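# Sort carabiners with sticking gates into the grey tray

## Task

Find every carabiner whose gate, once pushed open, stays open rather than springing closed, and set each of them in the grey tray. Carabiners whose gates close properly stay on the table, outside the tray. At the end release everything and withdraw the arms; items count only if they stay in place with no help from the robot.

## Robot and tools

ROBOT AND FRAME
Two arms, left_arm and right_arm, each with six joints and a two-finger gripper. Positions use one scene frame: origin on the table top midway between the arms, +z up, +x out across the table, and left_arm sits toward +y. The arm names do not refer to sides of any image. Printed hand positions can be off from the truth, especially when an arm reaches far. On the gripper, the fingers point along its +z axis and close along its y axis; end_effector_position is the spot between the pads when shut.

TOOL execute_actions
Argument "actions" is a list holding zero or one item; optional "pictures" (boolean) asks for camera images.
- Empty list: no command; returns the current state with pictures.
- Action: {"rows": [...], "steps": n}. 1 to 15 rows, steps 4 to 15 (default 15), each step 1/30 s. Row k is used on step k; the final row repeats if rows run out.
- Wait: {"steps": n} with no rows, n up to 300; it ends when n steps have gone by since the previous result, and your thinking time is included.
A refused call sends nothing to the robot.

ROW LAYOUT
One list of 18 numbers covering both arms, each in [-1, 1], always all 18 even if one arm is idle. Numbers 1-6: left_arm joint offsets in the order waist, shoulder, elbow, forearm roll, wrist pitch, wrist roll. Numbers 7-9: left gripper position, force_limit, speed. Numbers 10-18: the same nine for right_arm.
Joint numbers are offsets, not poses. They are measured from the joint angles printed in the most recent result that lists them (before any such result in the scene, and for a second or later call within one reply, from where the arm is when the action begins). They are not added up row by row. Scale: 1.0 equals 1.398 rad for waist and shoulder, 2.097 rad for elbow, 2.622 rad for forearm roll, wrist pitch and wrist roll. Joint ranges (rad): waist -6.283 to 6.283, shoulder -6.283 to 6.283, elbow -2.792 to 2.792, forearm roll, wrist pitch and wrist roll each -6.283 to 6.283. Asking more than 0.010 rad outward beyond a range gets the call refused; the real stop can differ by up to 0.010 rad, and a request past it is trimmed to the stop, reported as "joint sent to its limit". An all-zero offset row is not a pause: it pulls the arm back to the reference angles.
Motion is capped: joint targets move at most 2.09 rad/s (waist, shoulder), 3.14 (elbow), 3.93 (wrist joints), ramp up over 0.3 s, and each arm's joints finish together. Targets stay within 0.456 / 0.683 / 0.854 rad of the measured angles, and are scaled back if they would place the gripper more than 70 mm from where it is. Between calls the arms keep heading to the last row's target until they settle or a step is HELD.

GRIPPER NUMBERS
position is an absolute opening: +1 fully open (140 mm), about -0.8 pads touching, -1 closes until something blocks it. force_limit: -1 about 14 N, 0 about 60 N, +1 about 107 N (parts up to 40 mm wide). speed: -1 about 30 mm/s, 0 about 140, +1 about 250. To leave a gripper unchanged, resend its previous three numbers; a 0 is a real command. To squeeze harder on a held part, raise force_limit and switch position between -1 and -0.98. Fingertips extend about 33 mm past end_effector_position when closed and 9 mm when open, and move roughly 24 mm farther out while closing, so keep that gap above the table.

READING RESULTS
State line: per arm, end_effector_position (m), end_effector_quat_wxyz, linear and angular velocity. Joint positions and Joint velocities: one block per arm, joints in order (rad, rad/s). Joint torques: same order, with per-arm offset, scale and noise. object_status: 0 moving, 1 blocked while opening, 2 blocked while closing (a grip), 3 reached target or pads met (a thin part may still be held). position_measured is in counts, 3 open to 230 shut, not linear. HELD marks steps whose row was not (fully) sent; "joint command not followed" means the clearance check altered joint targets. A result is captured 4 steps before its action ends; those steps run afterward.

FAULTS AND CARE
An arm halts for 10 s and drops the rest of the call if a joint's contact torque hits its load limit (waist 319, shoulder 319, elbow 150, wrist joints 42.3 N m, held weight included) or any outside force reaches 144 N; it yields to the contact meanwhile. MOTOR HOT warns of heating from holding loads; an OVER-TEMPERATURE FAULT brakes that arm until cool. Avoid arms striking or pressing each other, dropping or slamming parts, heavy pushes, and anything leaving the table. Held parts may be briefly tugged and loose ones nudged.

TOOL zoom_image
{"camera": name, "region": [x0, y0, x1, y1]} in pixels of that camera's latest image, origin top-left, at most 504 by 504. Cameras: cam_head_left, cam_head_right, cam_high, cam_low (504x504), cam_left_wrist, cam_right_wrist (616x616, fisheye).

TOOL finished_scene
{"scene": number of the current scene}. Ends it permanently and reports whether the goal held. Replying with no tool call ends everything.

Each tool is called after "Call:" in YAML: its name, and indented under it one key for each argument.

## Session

Call:
execute_actions:
  actions: []

Scene clock: 0.00 s of 6000.00 s.
left_arm: end_effector_position=(+0.4020, +0.8481, +0.3487) position_measured=3 object_status=3 end_effector_quat_wxyz=(-0.058, -0.194, +0.979, +0.036) end_effector_velocity=(-0.000, +0.001, -0.000) end_effector_angular_velocity=(-0.000, +0.001, +0.001) | right_arm: end_effector_position=(+0.4051, +0.1333, +0.1417) position_measured=3 object_status=3 end_effector_quat_wxyz=(+0.309, +0.470, +0.813, -0.148) end_effector_velocity=(+0.000, -0.000, -0.000) end_effector_angular_velocity=(-0.001, -0.000, -0.000)
Joint positions: left_arm=[ 0.719 -0.064  1.802  0.104  1.493 -1.464] | right_arm=[ 1.072  0.867  0.99  -0.542  1.734  0.773]
Joint velocities: left_arm=[ 0.002  0.001 -0.     0.     0.     0.001] | right_arm=[-0.  0.  0. -0.  0. -0.]
Joint torques (N m, as the joint torque sensors report them, + toward a larger angle): no reading

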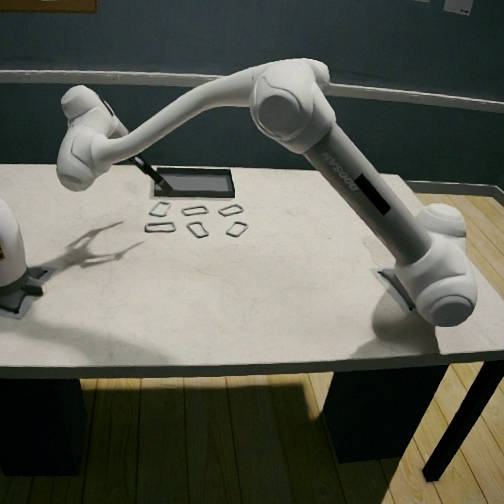

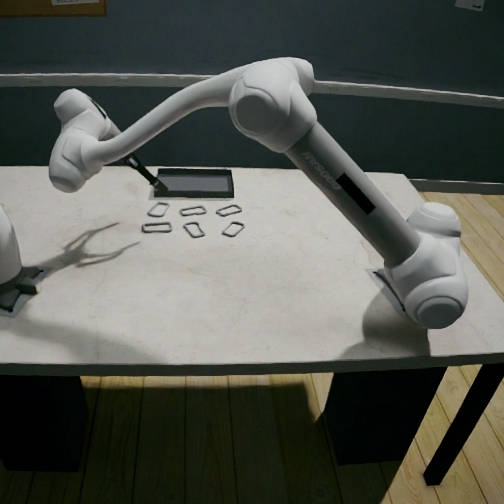

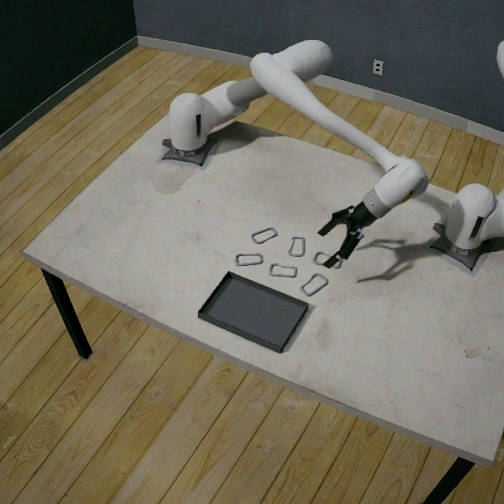

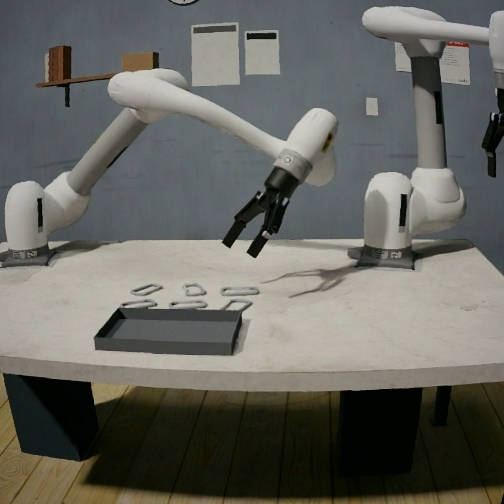

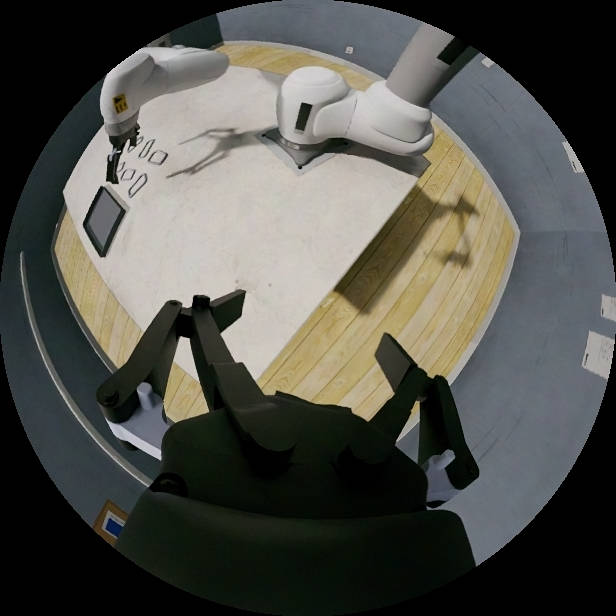

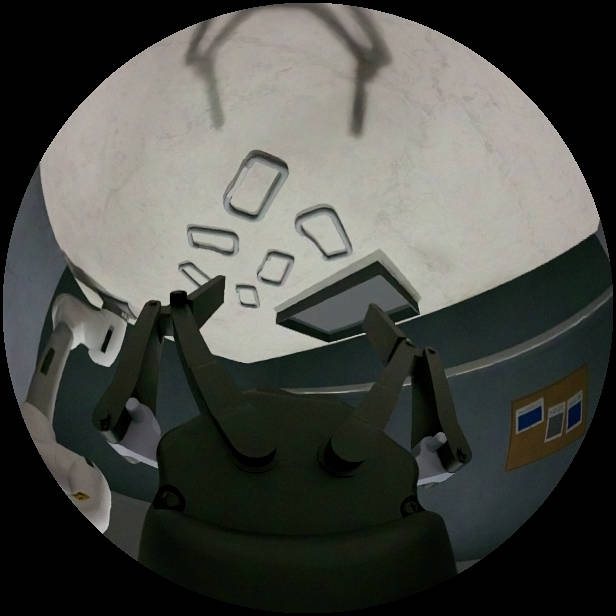

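Call:
zoom_image:
  camera: "cam_high"
  region: [220,210,360,310]

Region (220, 210, 360, 310) of cam_high's 504x504 image, scaled by 3.600, with more detail than that image has; it fills the top 360 rows of this view, and the rest is white.

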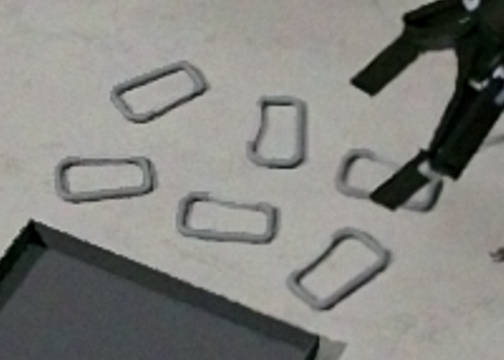

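Call:
execute_actions:
  actions: []

Scene clock: 2.20 s of 6000.00 s.
left_arm: end_effector_position=(+0.4020, +0.8481, +0.3487) position_measured=3 object_status=3 end_effector_quat_wxyz=(-0.058, -0.194, +0.979, +0.036) end_effector_velocity=(+0.000, -0.001, +0.000) end_effector_angular_velocity=(+0.001, -0.001, -0.003) | right_arm: end_effector_position=(+0.4051, +0.1333, +0.1417) position_measured=3 object_status=3 end_effector_quat_wxyz=(+0.309, +0.470, +0.813, -0.148) end_effector_velocity=(+0.001, +0.000, +0.001) end_effector_angular_velocity=(+0.001, -0.001, +0.000)
Joint positions: left_arm=[ 0.719 -0.064  1.802  0.104  1.493 -1.464] | right_arm=[ 1.072  0.867  0.99  -0.542  1.734  0.773]
Joint velocities: left_arm=[-0.002 -0.001  0.     0.001 -0.     0.   ] | right_arm=[-0.    -0.001 -0.001 -0.001 -0.    -0.   ]
Joint torques (N m, as the joint torque sensors report them, + toward a larger angle): left_arm=[ -0.19 -31.87 -39.24   5.39   0.29   0.  ] | right_arm=[   2.43 -119.98  -36.96    2.5     0.93   -0.15]
Kept back: nothing.
Steps of this call (steps 1 to 66: nothing new was sent). Readings (joint positions | what the end effector reports):
1: left_arm=[0.719 -0.064 1.802 0.104 1.493 -1.464] | right_arm=[1.072 0.867 0.990 -0.542 1.734 0.773] | left_arm position_measured=3 object_status=3 | right_arm position_measured=3 object_status=3
2: left_arm=[0.719 -0.064 1.802 0.104 1.493 -1.464] | right_arm=[1.072 0.867 0.990 -0.542 1.734 0.773] | left_arm position_measured=3 object_status=3 | right_arm position_measured=3 object_status=3
4: left_arm=[0.719 -0.064 1.802 0.104 1.493 -1.464] | right_arm=[1.072 0.867 0.990 -0.542 1.734 0.773] | left_arm position_measured=3 object_status=3 | right_arm position_measured=3 object_status=3
8: left_arm=[0.719 -0.064 1.802 0.104 1.493 -1.464] | right_arm=[1.072 0.867 0.990 -0.542 1.734 0.773] | left_arm position_measured=3 object_status=3 | right_arm position_measured=3 object_status=3
66: the state above

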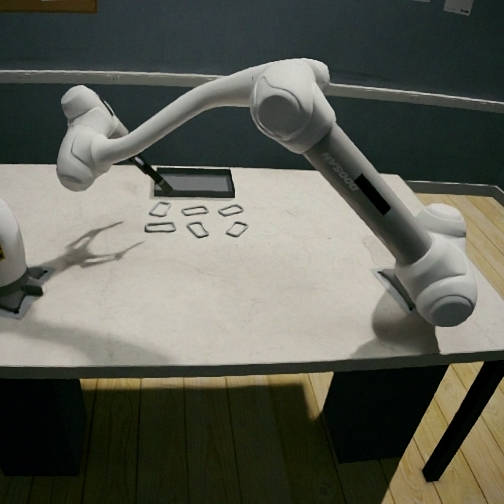

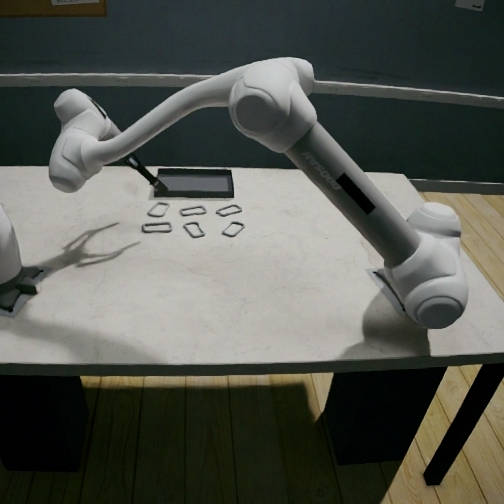

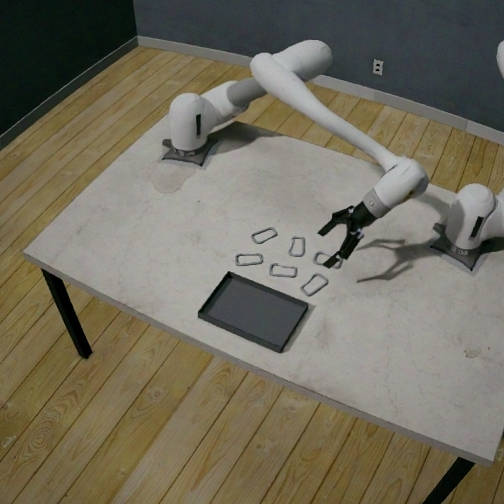

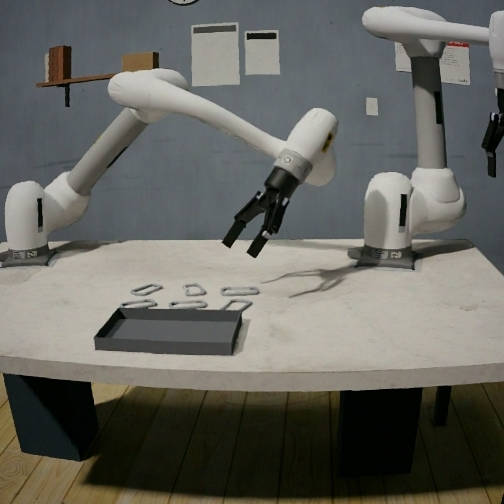

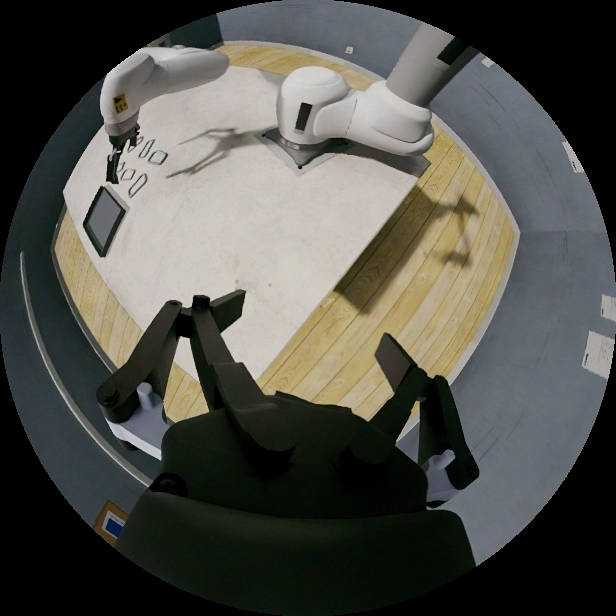

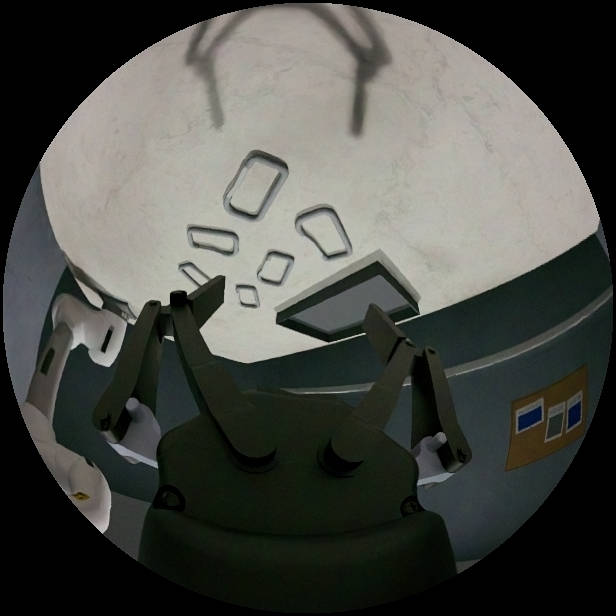

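Call:
execute_actions:
  actions:
    - {"rows":[[0,0,0,0,0,0,1,0,0,-0.167,-0.170,0.162,0.203,-0.211,-0.203,0.1,0,0]],"steps":15}

Call:
execute_actions:
  actions:
    - {"steps":12}
  pictures: true

Call:
zoom_image:
  camera: "cam_right_wrist"
  region: [180,130,440,390]

Scene clock: 2.77 s of 6000.00 s.
left_arm: end_effector_position=(+0.4020, +0.8481, +0.3487) position_measured=3 object_status=3 end_effector_quat_wxyz=(-0.058, -0.194, +0.979, +0.036) end_effector_velocity=(-0.000, +0.000, -0.000) end_effector_angular_velocity=(-0.000, +0.000, -0.000) | right_arm: end_effector_position=(+0.4354, +0.1108, +0.1077) position_measured=74 object_status=0 end_effector_quat_wxyz=(+0.026, +0.385, +0.922, -0.024) end_effector_velocity=(+0.070, -0.017, +0.040) end_effector_angular_velocity=(+1.206, +0.482, +0.249)
Joint positions: left_arm=[ 0.719 -0.064  1.802  0.104  1.493 -1.464] | right_arm=[ 0.86   0.651  1.298 -0.06   1.234  0.291]
Joint velocities: left_arm=[ 0.     0.    -0.    -0.     0.     0.001] | right_arm=[-0.451 -0.459  0.656  1.026 -1.062 -1.022]
Joint torques (N m, as the joint torque sensors report them, + toward a larger angle): left_arm=[ -0.84 -32.62 -39.19   5.48   0.36   0.02] | right_arm=[ 37.16 -75.47 -33.86   3.62  -0.35   0.06]
Steps of this call (steps 1 to 6: nothing new was sent; steps 7 to 17: the first 11 steps of this action). Readings (joint positions | what the end effector reports):
7: left_arm=[0.719 -0.064 1.802 0.104 1.493 -1.464] | right_arm=[1.072 0.867 0.990 -0.542 1.734 0.773] | left_arm position_measured=3 object_status=3 | right_arm position_measured=3 object_status=0
8: left_arm=[0.719 -0.064 1.802 0.104 1.493 -1.464] | right_arm=[1.070 0.864 0.995 -0.535 1.727 0.766] | left_arm position_measured=3 object_status=3 | right_arm position_measured=6 object_status=0
10: left_arm=[0.719 -0.064 1.802 0.104 1.493 -1.464] | right_arm=[1.047 0.840 1.029 -0.482 1.671 0.712] | left_arm position_measured=3 object_status=3 | right_arm position_measured=21 object_status=0
14: left_arm=[0.719 -0.064 1.802 0.104 1.493 -1.464] | right_arm=[0.931 0.723 1.195 -0.221 1.401 0.452] | left_arm position_measured=3 object_status=3 | right_arm position_measured=51 object_status=0
17: the state above

Scene clock: 3.17 s of 6000.00 s.
left_arm: end_effector_position=(+0.4020, +0.8481, +0.3487) position_measured=3 object_status=3 end_effector_quat_wxyz=(-0.058, -0.194, +0.979, +0.036) end_effector_velocity=(+0.000, -0.000, +0.000) end_effector_angular_velocity=(+0.001, +0.000, -0.001) | right_arm: end_effector_position=(+0.4385, +0.1105, +0.1096) position_measured=117 object_status=3 end_effector_quat_wxyz=(+0.005, +0.380, +0.925, -0.000) end_effector_velocity=(+0.001, -0.000, -0.001) end_effector_angular_velocity=(-0.001, +0.000, -0.001)
Joint positions: left_arm=[ 0.719 -0.064  1.802  0.104  1.493 -1.464] | right_arm=[ 0.839  0.629  1.33  -0.01   1.181  0.241]
Joint velocities: left_arm=[-0.001 -0.     0.     0.001  0.     0.001] | right_arm=[-0.001  0.001  0.    -0.    -0.     0.001]
Joint torques (N m, as the joint torque sensors report them, + toward a larger angle): left_arm=[ -0.3  -33.08 -38.98   5.39   0.33   0.1 ] | right_arm=[  3.32 -99.83 -37.4    4.03  -0.09  -0.13]
Kept back: nothing.
Steps of this call (steps 1 to 4: the last 4 steps of your previous action; steps 5 to 12: the robot went on to your last target). Readings (joint positions | what the end effector reports):
1: left_arm=[0.719 -0.064 1.802 0.104 1.493 -1.464] | right_arm=[0.848 0.638 1.316 -0.032 1.205 0.263] | left_arm position_measured=3 object_status=3 | right_arm position_measured=82 object_status=0
2: left_arm=[0.719 -0.064 1.802 0.104 1.493 -1.464] | right_arm=[0.841 0.632 1.326 -0.017 1.189 0.248] | left_arm position_measured=3 object_status=3 | right_arm position_measured=89 object_status=0
4: left_arm=[0.719 -0.064 1.802 0.104 1.493 -1.464] | right_arm=[0.839 0.630 1.329 -0.011 1.183 0.242] | left_arm position_measured=3 object_status=3 | right_arm position_measured=104 object_status=0
8: left_arm=[0.719 -0.064 1.802 0.104 1.493 -1.464] | right_arm=[0.839 0.629 1.330 -0.010 1.182 0.241] | left_arm position_measured=3 object_status=3 | right_arm position_measured=117 object_status=0
12: the state above

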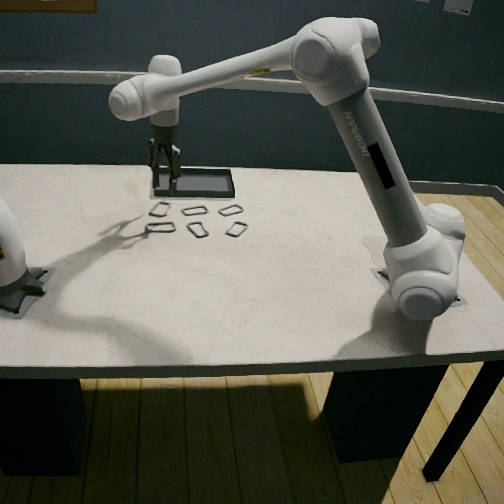

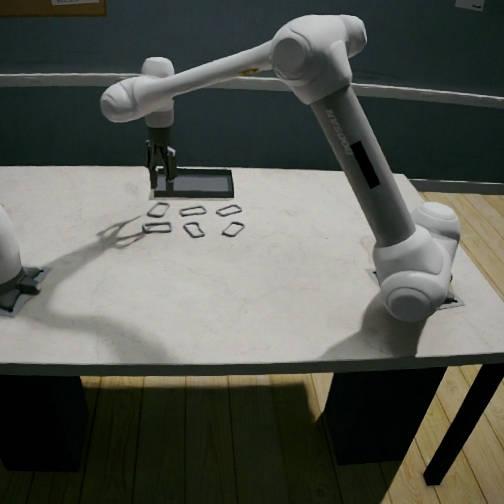

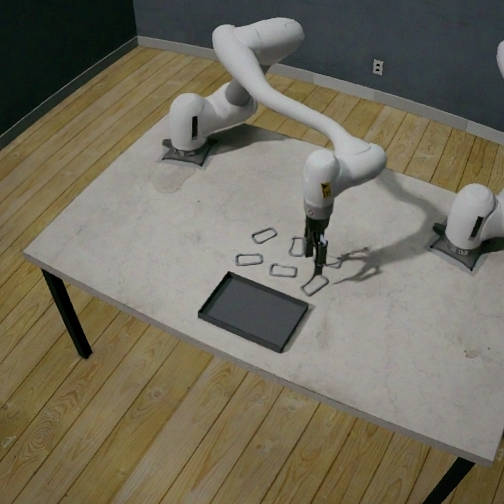

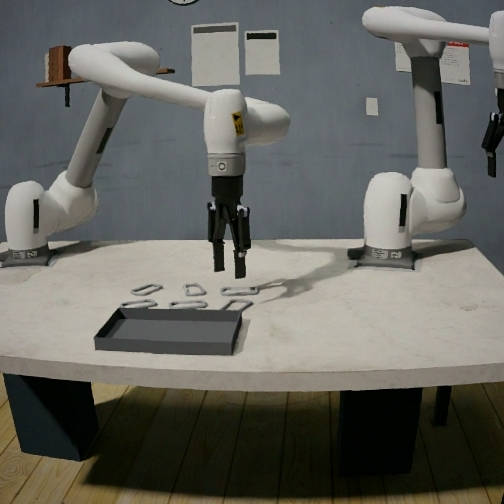

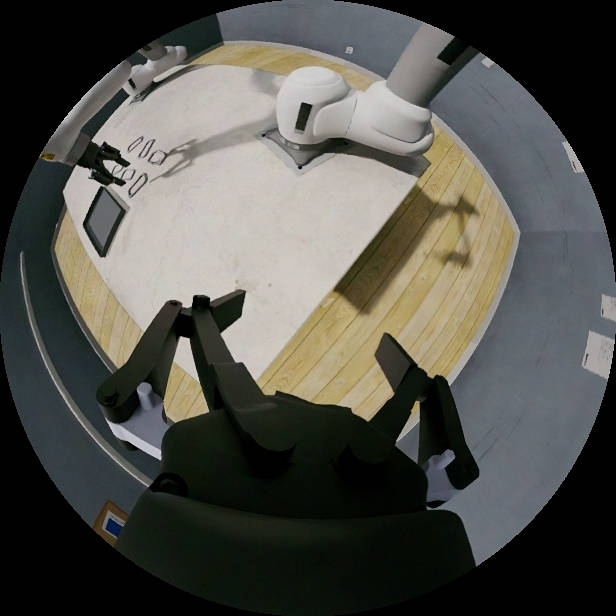

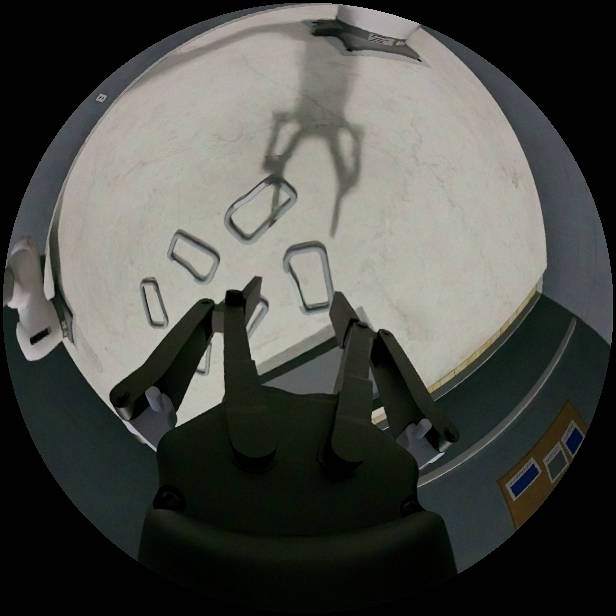

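Region (180, 130, 440, 390) of cam_right_wrist's 616x616 image, scaled by 1.938, with more detail than that image has.

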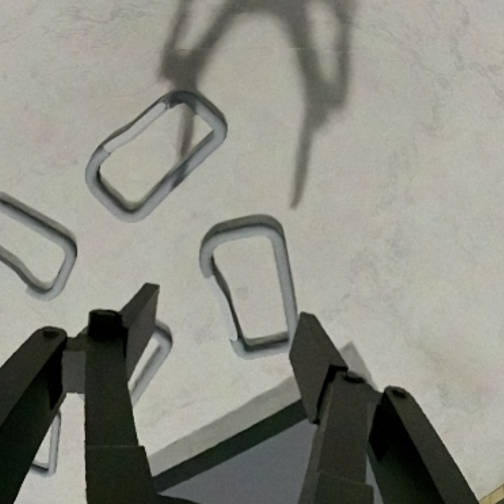

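Call:
execute_actions:
  actions:
    - {"rows":[[0,0,0,0,0,0,1,0,0,0,0.0243,0.0205,0,-0.029,-0.146,0.1,0,0]],"steps":15}
  pictures: true

Call:
zoom_image:
  camera: "cam_right_wrist"
  region: [220,210,400,390]

Scene clock: 3.90 s of 6000.00 s.
left_arm: end_effector_position=(+0.4020, +0.8481, +0.3487) position_measured=3 object_status=3 end_effector_quat_wxyz=(-0.058, -0.194, +0.979, +0.036) end_effector_velocity=(+0.000, -0.000, -0.000) end_effector_angular_velocity=(-0.001, -0.000, +0.002) | right_arm: end_effector_position=(+0.4378, +0.1094, +0.0588) position_measured=117 object_status=3 end_effector_quat_wxyz=(+0.004, +0.201, +0.980, -0.001) end_effector_velocity=(-0.001, -0.001, -0.037) end_effector_angular_velocity=(-0.001, +0.001, +0.288)
Joint positions: left_arm=[ 0.719 -0.064  1.802  0.104  1.493 -1.464] | right_arm=[ 0.839  0.662  1.372 -0.01   1.107 -0.133]
Joint velocities: left_arm=[ 0.     0.     0.    -0.001 -0.    -0.001] | right_arm=[ 0.     0.024  0.031  0.    -0.057 -0.287]
Joint torques (N m, as the joint torque sensors report them, + toward a larger angle): left_arm=[ -0.67 -31.55 -39.26   5.41   0.36   0.04] | right_arm=[   4.09 -115.18  -40.89    4.71   -0.25    0.  ]
Steps of this call (steps 1 to 11: the robot went on to your last target; steps 12 to 22: the first 11 steps of this action). Readings (joint positions | what the end effector reports):
12: left_arm=[0.719 -0.064 1.802 0.104 1.493 -1.464] | right_arm=[0.839 0.629 1.330 -0.010 1.181 0.240] | left_arm position_measured=3 object_status=3 | right_arm position_measured=117 object_status=3
13: left_arm=[0.719 -0.064 1.802 0.104 1.493 -1.464] | right_arm=[0.839 0.630 1.331 -0.010 1.180 0.233] | left_arm position_measured=3 object_status=3 | right_arm position_measured=117 object_status=3
15: left_arm=[0.719 -0.064 1.802 0.104 1.493 -1.464] | right_arm=[0.839 0.635 1.337 -0.010 1.169 0.177] | left_arm position_measured=3 object_status=3 | right_arm position_measured=117 object_status=3
19: left_arm=[0.719 -0.064 1.802 0.104 1.493 -1.464] | right_arm=[0.839 0.656 1.363 -0.010 1.124 -0.050] | left_arm position_measured=3 object_status=3 | right_arm position_measured=117 object_status=3
22: the state above

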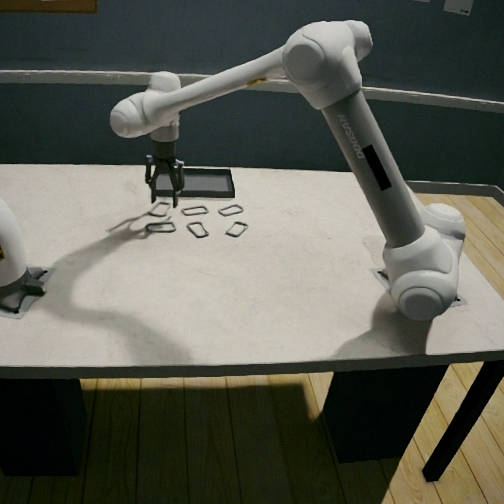

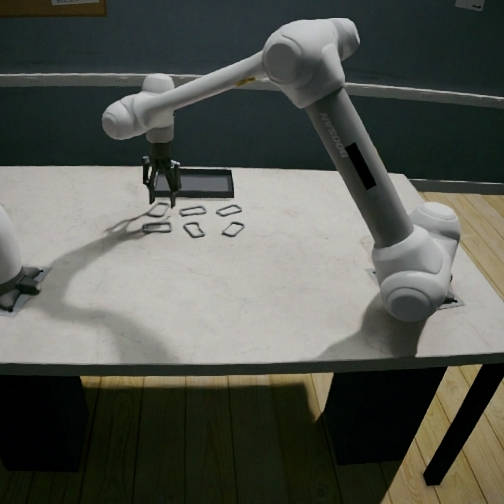

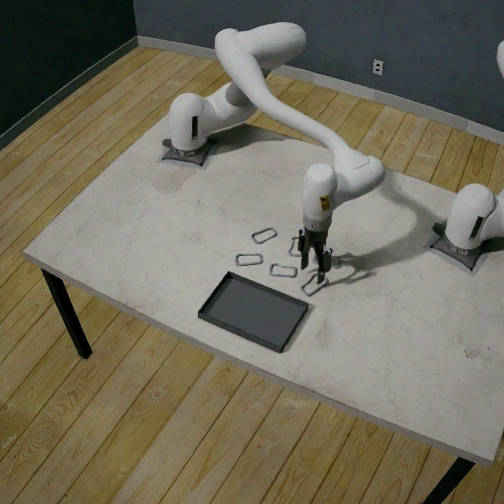

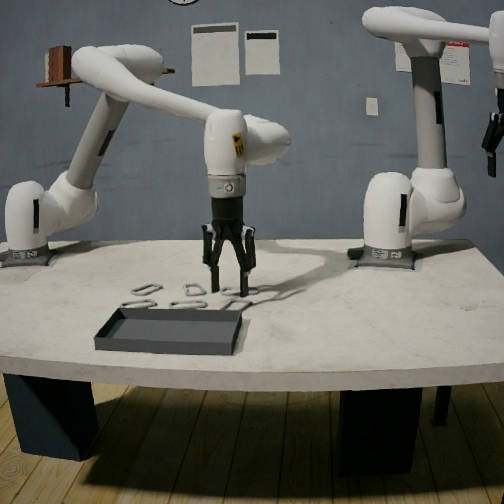

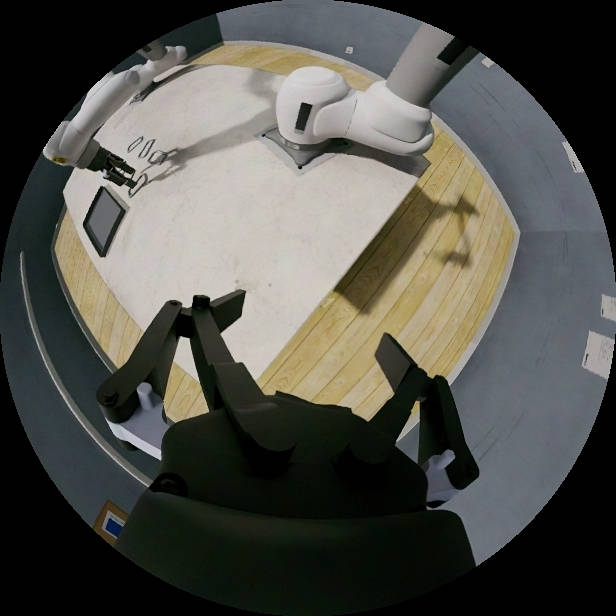

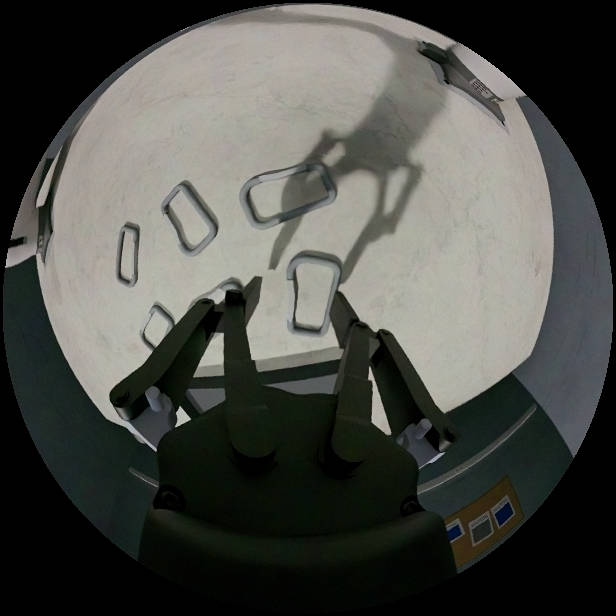

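Region (220, 210, 400, 390) of cam_right_wrist's 616x616 image, scaled by 2.800, with more detail than that image has.

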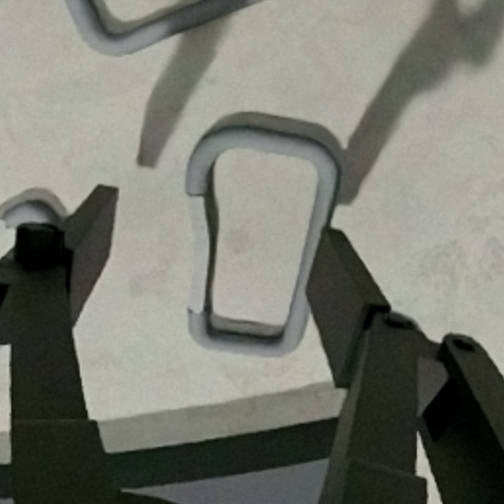

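Call:
execute_actions:
  actions:
    - {"rows":[[0,0,0,0,0,0,1,0,0,-0.0039,0.0204,-0.0138,0,0,-0.0055,0.1,0,0]],"steps":15}
  pictures: true

Call:
zoom_image:
  camera: "cam_right_wrist"
  region: [220,210,400,390]

Scene clock: 4.67 s of 6000.00 s.
left_arm: end_effector_position=(+0.4020, +0.8481, +0.3487) position_measured=3 object_status=3 end_effector_quat_wxyz=(-0.058, -0.194, +0.979, +0.036) end_effector_velocity=(+0.001, -0.000, -0.001) end_effector_angular_velocity=(-0.001, +0.001, -0.001) | right_arm: end_effector_position=(+0.4492, +0.1189, +0.0481) position_measured=117 object_status=3 end_effector_quat_wxyz=(+0.004, +0.197, +0.980, -0.001) end_effector_velocity=(+0.002, +0.001, -0.002) end_effector_angular_velocity=(-0.001, -0.000, -0.000)
Joint positions: left_arm=[ 0.719 -0.064  1.802  0.104  1.493 -1.464] | right_arm=[ 0.834  0.691  1.343 -0.01   1.107 -0.148]
Joint velocities: left_arm=[-0.001  0.001  0.    -0.    -0.     0.   ] | right_arm=[-0.002  0.004 -0.005 -0.     0.001 -0.001]
Joint torques (N m, as the joint torque sensors report them, + toward a larger angle): left_arm=[ -0.43 -32.04 -39.16   5.46   0.39  -0.01] | right_arm=[   4.61 -105.66  -36.44    4.17   -0.03   -0.21]
Steps of this call (steps 1 to 4: the last 4 steps of your previous action; steps 5 to 12: the robot went on to your last target; steps 13 to 23: the first 11 steps of this action). Readings (joint positions | what the end effector reports):
13: left_arm=[0.719 -0.064 1.802 0.104 1.493 -1.464] | right_arm=[0.839 0.663 1.373 -0.010 1.105 -0.142] | left_arm position_measured=3 object_status=3 | right_arm position_measured=117 object_status=3
14: left_arm=[0.719 -0.064 1.802 0.104 1.493 -1.464] | right_arm=[0.839 0.666 1.369 -0.010 1.105 -0.143] | left_arm position_measured=3 object_status=3 | right_arm position_measured=117 object_status=3
16: left_arm=[0.719 -0.064 1.802 0.104 1.493 -1.464] | right_arm=[0.836 0.681 1.354 -0.010 1.106 -0.146] | left_arm position_measured=3 object_status=3 | right_arm position_measured=117 object_status=3
20: left_arm=[0.719 -0.064 1.802 0.104 1.493 -1.464] | right_arm=[0.834 0.690 1.344 -0.010 1.107 -0.147] | left_arm position_measured=3 object_status=3 | right_arm position_measured=117 object_status=3
23: the state above

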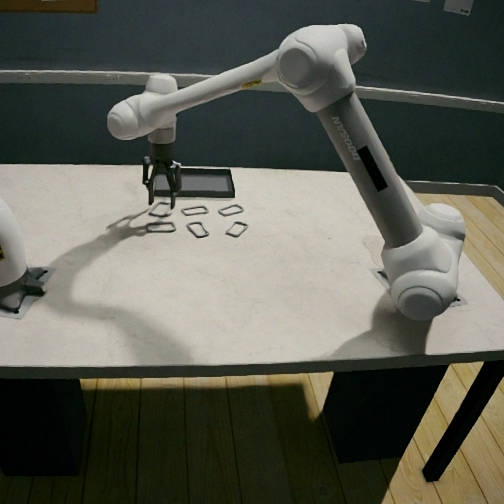

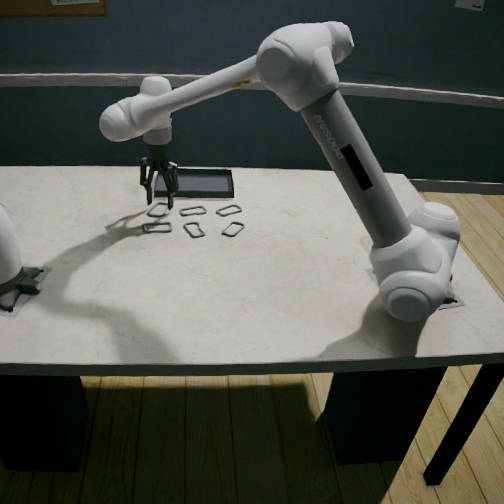

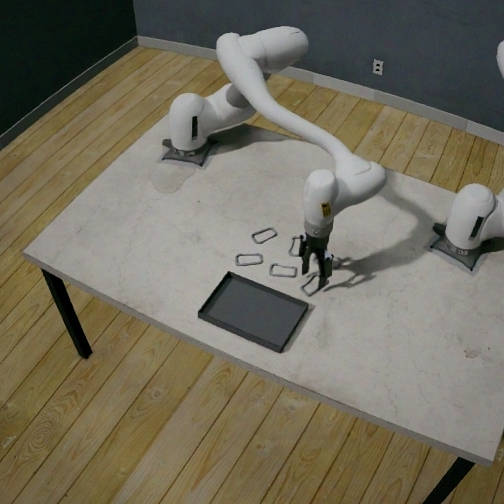

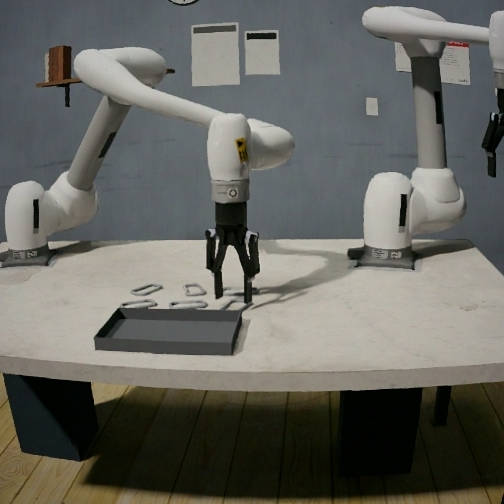

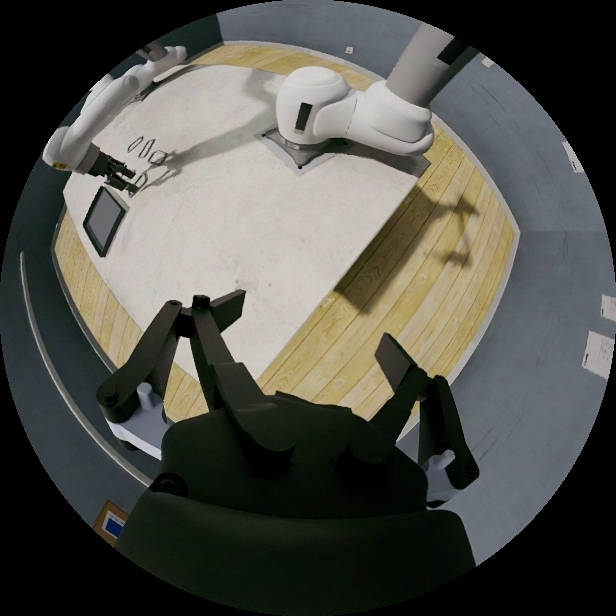

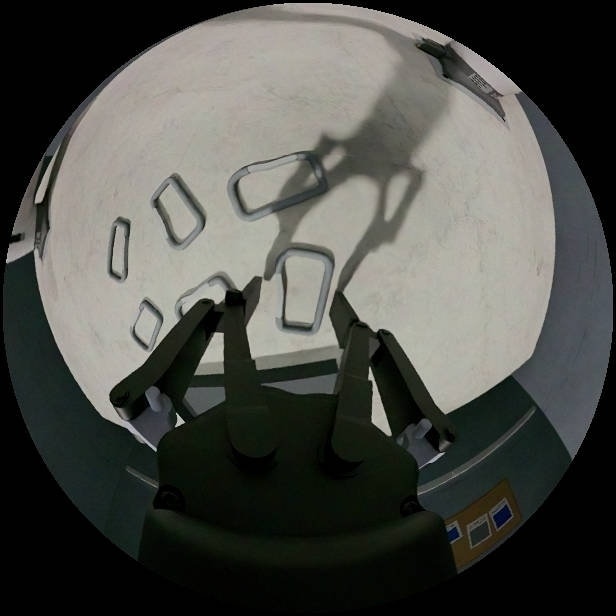

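Region (220, 210, 400, 390) of cam_right_wrist's 616x616 image, scaled by 2.800, with more detail than that image has.

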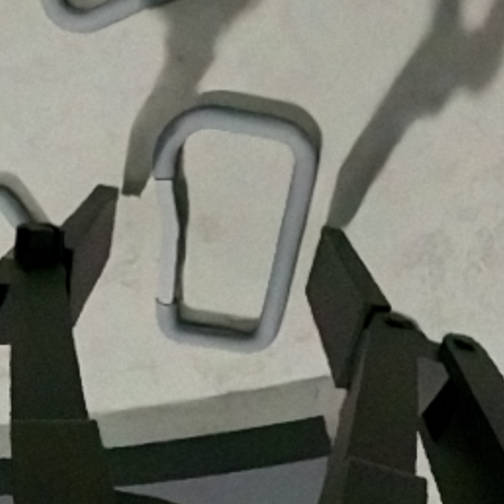

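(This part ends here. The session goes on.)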